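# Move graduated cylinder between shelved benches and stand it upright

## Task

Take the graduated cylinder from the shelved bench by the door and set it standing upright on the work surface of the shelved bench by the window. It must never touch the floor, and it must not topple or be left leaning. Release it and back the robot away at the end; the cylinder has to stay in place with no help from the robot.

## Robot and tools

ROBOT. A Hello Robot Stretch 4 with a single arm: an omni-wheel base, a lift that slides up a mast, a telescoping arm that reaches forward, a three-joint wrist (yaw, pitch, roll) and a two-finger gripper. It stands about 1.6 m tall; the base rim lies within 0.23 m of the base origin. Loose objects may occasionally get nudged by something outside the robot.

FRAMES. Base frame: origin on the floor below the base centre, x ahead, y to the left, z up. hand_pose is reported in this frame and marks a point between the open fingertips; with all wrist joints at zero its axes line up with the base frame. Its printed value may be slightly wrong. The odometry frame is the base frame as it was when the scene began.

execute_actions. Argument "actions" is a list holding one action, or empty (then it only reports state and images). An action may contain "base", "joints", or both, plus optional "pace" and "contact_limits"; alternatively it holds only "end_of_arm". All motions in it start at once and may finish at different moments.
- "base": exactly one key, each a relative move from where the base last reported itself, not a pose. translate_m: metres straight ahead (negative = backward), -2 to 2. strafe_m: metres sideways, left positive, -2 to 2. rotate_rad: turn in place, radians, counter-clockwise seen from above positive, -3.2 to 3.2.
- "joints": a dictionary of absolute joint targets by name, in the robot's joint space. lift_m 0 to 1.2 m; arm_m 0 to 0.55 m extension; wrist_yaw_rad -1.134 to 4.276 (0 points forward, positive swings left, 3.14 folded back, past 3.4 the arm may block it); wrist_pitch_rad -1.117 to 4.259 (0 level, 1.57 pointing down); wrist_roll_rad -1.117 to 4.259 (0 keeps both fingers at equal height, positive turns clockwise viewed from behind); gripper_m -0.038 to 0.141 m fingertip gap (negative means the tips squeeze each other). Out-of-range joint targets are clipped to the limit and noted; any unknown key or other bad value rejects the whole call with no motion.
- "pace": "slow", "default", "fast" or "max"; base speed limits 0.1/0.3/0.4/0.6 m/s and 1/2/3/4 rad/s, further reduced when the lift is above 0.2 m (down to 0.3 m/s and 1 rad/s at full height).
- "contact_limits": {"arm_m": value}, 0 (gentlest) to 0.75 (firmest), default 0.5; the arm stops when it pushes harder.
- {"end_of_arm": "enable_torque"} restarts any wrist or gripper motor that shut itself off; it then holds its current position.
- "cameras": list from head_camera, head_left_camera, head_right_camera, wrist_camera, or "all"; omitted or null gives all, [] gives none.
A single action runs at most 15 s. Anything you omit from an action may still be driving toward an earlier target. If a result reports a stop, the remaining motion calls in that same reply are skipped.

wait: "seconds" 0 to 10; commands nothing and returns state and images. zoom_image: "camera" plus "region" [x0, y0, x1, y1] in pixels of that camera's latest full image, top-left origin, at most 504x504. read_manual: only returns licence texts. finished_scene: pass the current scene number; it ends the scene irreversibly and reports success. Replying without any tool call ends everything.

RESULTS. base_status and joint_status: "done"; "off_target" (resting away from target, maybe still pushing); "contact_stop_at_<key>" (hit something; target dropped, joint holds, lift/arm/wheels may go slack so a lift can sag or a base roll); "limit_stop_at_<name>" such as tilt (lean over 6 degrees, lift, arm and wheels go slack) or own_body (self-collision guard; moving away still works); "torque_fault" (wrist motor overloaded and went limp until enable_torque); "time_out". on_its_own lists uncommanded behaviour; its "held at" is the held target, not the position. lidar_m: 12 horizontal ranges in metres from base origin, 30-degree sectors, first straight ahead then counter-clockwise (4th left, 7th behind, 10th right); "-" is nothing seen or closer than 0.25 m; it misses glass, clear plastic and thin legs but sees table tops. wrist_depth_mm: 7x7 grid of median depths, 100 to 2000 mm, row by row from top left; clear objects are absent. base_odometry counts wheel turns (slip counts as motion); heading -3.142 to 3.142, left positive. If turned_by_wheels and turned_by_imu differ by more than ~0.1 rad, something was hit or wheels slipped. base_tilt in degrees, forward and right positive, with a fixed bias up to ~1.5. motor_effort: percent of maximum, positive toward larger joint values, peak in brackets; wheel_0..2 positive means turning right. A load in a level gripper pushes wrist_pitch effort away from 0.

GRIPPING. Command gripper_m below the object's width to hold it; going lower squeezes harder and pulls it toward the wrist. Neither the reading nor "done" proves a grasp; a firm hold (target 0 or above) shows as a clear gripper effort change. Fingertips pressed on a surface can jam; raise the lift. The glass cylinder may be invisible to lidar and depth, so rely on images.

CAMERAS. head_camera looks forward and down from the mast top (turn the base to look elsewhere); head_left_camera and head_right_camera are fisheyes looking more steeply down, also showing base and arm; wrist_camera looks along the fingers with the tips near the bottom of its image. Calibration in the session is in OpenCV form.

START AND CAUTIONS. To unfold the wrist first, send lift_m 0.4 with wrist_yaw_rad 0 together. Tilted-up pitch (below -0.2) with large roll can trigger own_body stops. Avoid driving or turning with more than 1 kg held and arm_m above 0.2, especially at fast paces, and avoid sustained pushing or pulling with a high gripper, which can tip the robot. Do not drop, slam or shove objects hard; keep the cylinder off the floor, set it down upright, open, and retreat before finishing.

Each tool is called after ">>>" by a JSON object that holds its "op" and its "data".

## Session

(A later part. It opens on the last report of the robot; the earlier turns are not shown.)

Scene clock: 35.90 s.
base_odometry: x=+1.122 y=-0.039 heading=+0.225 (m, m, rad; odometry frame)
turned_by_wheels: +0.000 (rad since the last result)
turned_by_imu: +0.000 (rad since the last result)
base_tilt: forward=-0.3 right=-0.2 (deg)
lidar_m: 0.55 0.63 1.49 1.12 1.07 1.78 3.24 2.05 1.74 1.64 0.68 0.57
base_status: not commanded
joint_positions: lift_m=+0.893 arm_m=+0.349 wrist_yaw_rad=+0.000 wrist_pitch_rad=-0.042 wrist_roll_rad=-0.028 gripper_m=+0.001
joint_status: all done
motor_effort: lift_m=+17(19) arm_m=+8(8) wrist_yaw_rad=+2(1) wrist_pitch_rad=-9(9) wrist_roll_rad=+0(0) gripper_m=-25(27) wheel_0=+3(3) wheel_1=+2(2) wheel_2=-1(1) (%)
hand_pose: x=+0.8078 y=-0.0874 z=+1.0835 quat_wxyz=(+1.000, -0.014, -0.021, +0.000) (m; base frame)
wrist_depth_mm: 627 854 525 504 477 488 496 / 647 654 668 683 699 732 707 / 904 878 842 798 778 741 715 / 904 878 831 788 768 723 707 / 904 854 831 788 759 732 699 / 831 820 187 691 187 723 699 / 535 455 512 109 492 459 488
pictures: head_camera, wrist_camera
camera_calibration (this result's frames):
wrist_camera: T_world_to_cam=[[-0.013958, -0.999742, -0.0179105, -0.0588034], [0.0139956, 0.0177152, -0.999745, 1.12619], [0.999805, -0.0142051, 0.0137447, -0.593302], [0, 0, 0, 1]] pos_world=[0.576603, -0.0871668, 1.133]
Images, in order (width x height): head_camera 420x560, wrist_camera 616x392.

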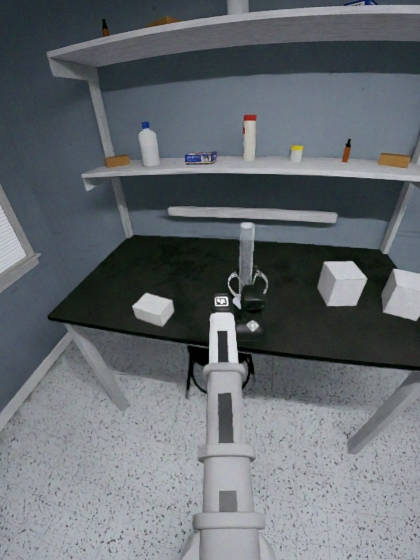

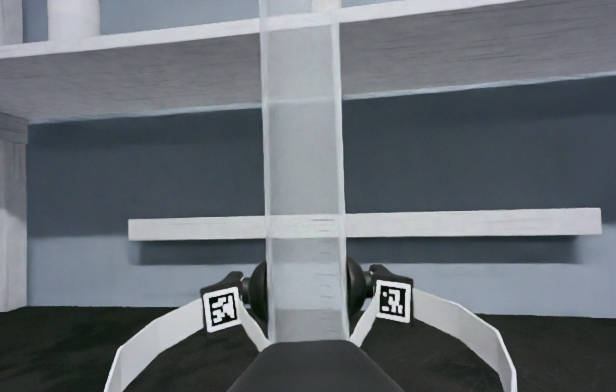

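>>> {"op": "execute_actions", "data": {"actions": [{"joints": {"lift_m": 0.883}, "pace": "slow"}], "cameras": ["wrist_camera"]}}

Scene clock: 36.77 s.
base_odometry: x=+1.122 y=-0.039 heading=+0.225 (m, m, rad; odometry frame)
turned_by_wheels: +0.000 (rad since the last result)
turned_by_imu: +0.000 (rad since the last result)
base_tilt: forward=-0.2 right=-0.3 (deg)
lidar_m: 0.54 0.64 1.53 1.10 1.06 1.78 3.24 2.00 1.73 1.65 0.69 0.55
base_status: not commanded
joint_positions: lift_m=+0.883 arm_m=+0.349 wrist_yaw_rad=+0.000 wrist_pitch_rad=-0.042 wrist_roll_rad=-0.028 gripper_m=+0.001
joint_status: all done
motor_effort: lift_m=+17(17) arm_m=+8(8) wrist_yaw_rad=+0(1) wrist_pitch_rad=-10(10) wrist_roll_rad=-1(1) gripper_m=-27(25) wheel_0=+3(3) wheel_1=+2(2) wheel_2=+0(0) (%)
hand_pose: x=+0.8078 y=-0.0874 z=+1.0735 quat_wxyz=(+1.000, -0.014, -0.021, +0.000) (m; base frame)
wrist_depth_mm: 615 544 521 496 496 508 521 / 676 683 699 715 732 732 715 / 917 866 842 798 768 732 707 / 904 866 831 778 759 723 699 / 904 866 831 778 759 723 707 / 809 778 186 661 187 723 699 / 512 436 488 109 473 436 466
pictures: wrist_camera
camera_calibration (this result's frames):
wrist_camera: T_world_to_cam=[[-0.0139579, -0.999742, -0.0179105, -0.0589822], [0.0139958, 0.0177152, -0.999745, 1.11621], [0.999805, -0.014205, 0.0137449, -0.593165], [0, 0, 0, 1]] pos_world=[0.576604, -0.0871668, 1.12303]
Images, in order (width x height): wrist_camera 616x392.

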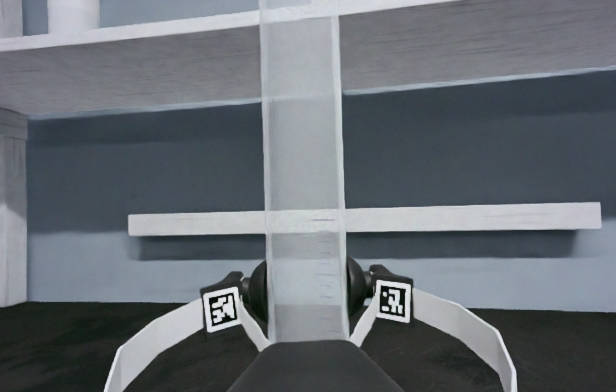

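No contact yet. Lower a little more.

>>> {"op": "execute_actions", "data": {"actions": [{"joints": {"lift_m": 0.874}, "pace": "slow"}], "cameras": ["wrist_camera"]}}

Scene clock: 37.50 s.
base_odometry: x=+1.122 y=-0.039 heading=+0.225 (m, m, rad; odometry frame)
turned_by_wheels: +0.000 (rad since the last result)
turned_by_imu: +0.000 (rad since the last result)
base_tilt: forward=-0.2 right=-0.3 (deg)
lidar_m: 0.53 0.63 1.56 1.14 1.10 1.82 3.25 2.05 1.72 1.63 0.69 0.56
base_status: not commanded
joint_positions: lift_m=+0.875 arm_m=+0.349 wrist_yaw_rad=+0.000 wrist_pitch_rad=-0.049 wrist_roll_rad=-0.028 gripper_m=+0.001
joint_status: all done
motor_effort: lift_m=+14(18) arm_m=+7(8) wrist_yaw_rad=+2(1) wrist_pitch_rad=+11(10) wrist_roll_rad=+1(1) gripper_m=-26(26) wheel_0=+3(3) wheel_1=+2(2) wheel_2=+0(1) (%)
hand_pose: x=+0.8077 y=-0.0874 z=+1.0668 quat_wxyz=(+1.000, -0.014, -0.024, +0.000) (m; base frame)
wrist_depth_mm: 621 544 549 517 492 504 521 / 676 683 691 699 723 723 707 / 904 878 842 809 778 741 707 / 904 866 831 798 768 732 707 / 904 866 831 788 750 723 707 / 831 798 185 676 186 723 699 / 512 433 492 109 473 436 466
pictures: wrist_camera
camera_calibration (this result's frames):
wrist_camera: T_world_to_cam=[[-0.013865, -0.999742, -0.0180127, -0.0590795], [0.021155, 0.0177171, -0.999619, 1.10361], [0.99968, -0.0142408, 0.0209039, -0.600519], [0, 0, 0, 1]] pos_world=[0.576161, -0.087169, 1.11468]
Images, in order (width x height): wrist_camera 616x392.

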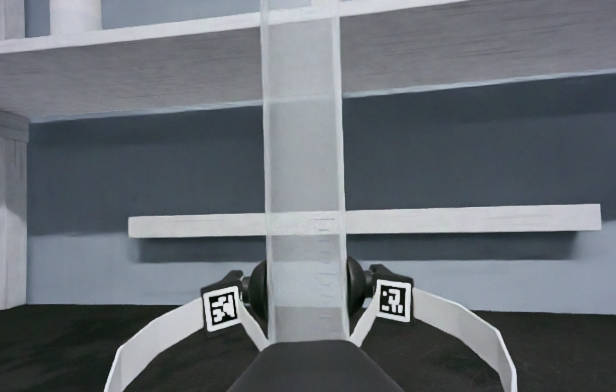

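>>> {"op": "execute_actions", "data": {"actions": [{"joints": {"lift_m": 0.879, "arm_m": 0.338, "gripper_m": 0.12}}], "cameras": ["head_camera", "wrist_camera"]}}

Scene clock: 40.67 s.
base_odometry: x=+1.122 y=-0.039 heading=+0.225 (m, m, rad; odometry frame)
turned_by_wheels: +0.000 (rad since the last result)
turned_by_imu: -0.001 (rad since the last result)
base_tilt: forward=-0.2 right=-0.3 (deg)
lidar_m: 0.54 0.64 1.54 1.13 1.09 1.79 3.25 2.03 1.74 1.64 0.66 0.56
base_status: not commanded
joint_positions: lift_m=+0.879 arm_m=+0.339 wrist_yaw_rad=+0.000 wrist_pitch_rad=-0.043 wrist_roll_rad=-0.028 gripper_m=+0.120
joint_status: all done
motor_effort: lift_m=+24(21) arm_m=-7(10) wrist_yaw_rad=+1(2) wrist_pitch_rad=-6(11) wrist_roll_rad=-2(2) gripper_m=-4(27) wheel_0=+3(3) wheel_1=+2(2) wheel_2=+0(0) (%)
hand_pose: x=+0.7985 y=-0.0874 z=+1.0695 quat_wxyz=(+1.000, -0.014, -0.022, +0.000) (m; base frame)
wrist_depth_mm: 627 554 559 525 504 512 525 / 683 699 707 715 732 741 707 / 917 878 842 809 778 750 723 / 917 878 831 798 768 741 707 / 917 878 831 798 768 741 715 / 798 691 603 723 585 634 699 / 508 462 484 109 480 459 459
pictures: head_camera, wrist_camera
camera_calibration (this result's frames):
wrist_camera: T_world_to_cam=[[-0.014026, -0.999741, -0.0179338, -0.0591337], [0.0156316, 0.0177142, -0.999721, 1.11094], [0.999779, -0.0143024, 0.015379, -0.585544], [0, 0, 0, 1]] pos_world=[0.567219, -0.0871724, 1.11857]
Images, in order (width x height): head_camera 420x560, wrist_camera 616x392.

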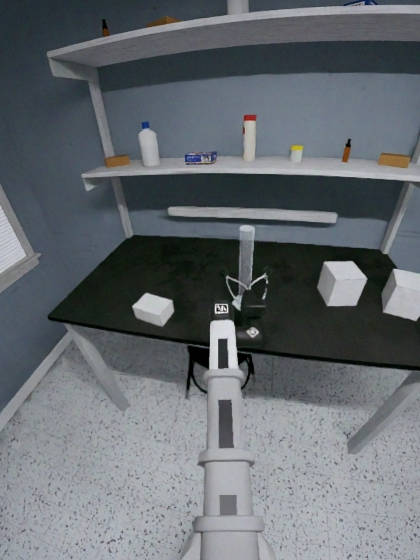

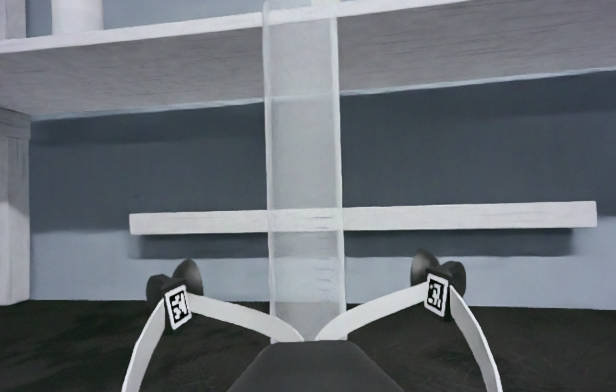

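Released and standing. Now retract and back away.

>>> {"op": "execute_actions", "data": {"actions": [{"base": {"translate_m": -0.2}, "joints": {"arm_m": 0.0}, "pace": "fast"}], "cameras": ["head_camera", "wrist_camera"]}}

Scene clock: 42.57 s.
base_odometry: x=+0.927 y=-0.084 heading=+0.224 (m, m, rad; odometry frame)
turned_by_wheels: +0.000 (rad since the last result)
turned_by_imu: +0.000 (rad since the last result)
base_tilt: forward=-0.3 right=-0.3 (deg)
lidar_m: 0.75 0.83 1.61 1.04 1.14 1.91 3.03 1.98 1.68 1.64 0.90 0.75
base_status: done
joint_positions: lift_m=+0.879 arm_m=+0.001 wrist_yaw_rad=+0.000 wrist_pitch_rad=-0.043 wrist_roll_rad=-0.028 gripper_m=+0.120
joint_status: all done
motor_effort: lift_m=+23(23) arm_m=-7(11) wrist_yaw_rad=+2(1) wrist_pitch_rad=-6(5) wrist_roll_rad=-1(1) gripper_m=-2(1) wheel_0=-3(8) wheel_1=-2(6) wheel_2=+0(14) (%)
hand_pose: x=+0.4605 y=-0.0875 z=+1.0693 quat_wxyz=(+1.000, -0.014, -0.021, +0.000) (m; base frame)
wrist_depth_mm: 1537 1366 1366 1336 1281 1255 1182 / 1537 1430 1397 1308 1281 1229 1182 / 1499 1336 1255 1281 1255 1229 1160 / 1537 1464 1397 1336 1255 1229 1160 / 1499 1430 1366 1308 1281 723 1118 / 798 647 615 732 591 634 691 / 647 597 580 109 539 500 500
pictures: head_camera, wrist_camera
camera_calibration (this result's frames):
wrist_camera: T_world_to_cam=[[-0.0143609, -0.999738, -0.017796, -0.0639626], [0.0151015, 0.017579, -0.999731, 1.11632], [0.999783, -0.0146258, 0.0148451, -0.247053], [0, 0, 0, 1]] pos_world=[0.229223, -0.0871829, 1.11854]
Images, in order (width x height): head_camera 420x560, wrist_camera 616x392.

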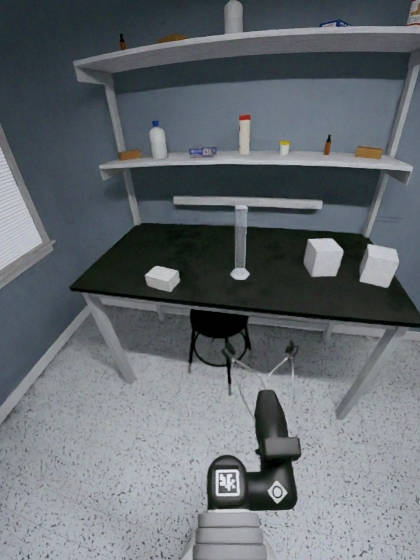

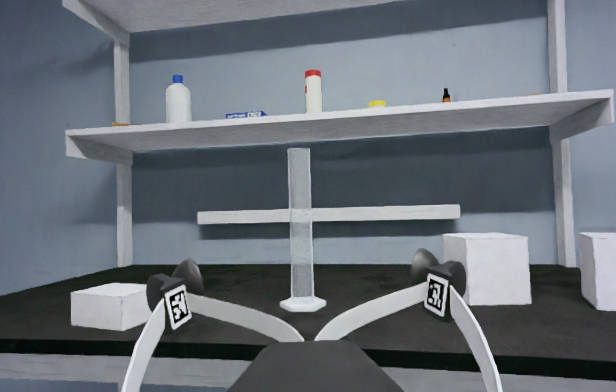

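The cylinder stands upright on the bench by the window, and the robot is clear.

>>> {"op": "finished_scene", "data": {"scene": 1}}

The scene is finished: the task was done.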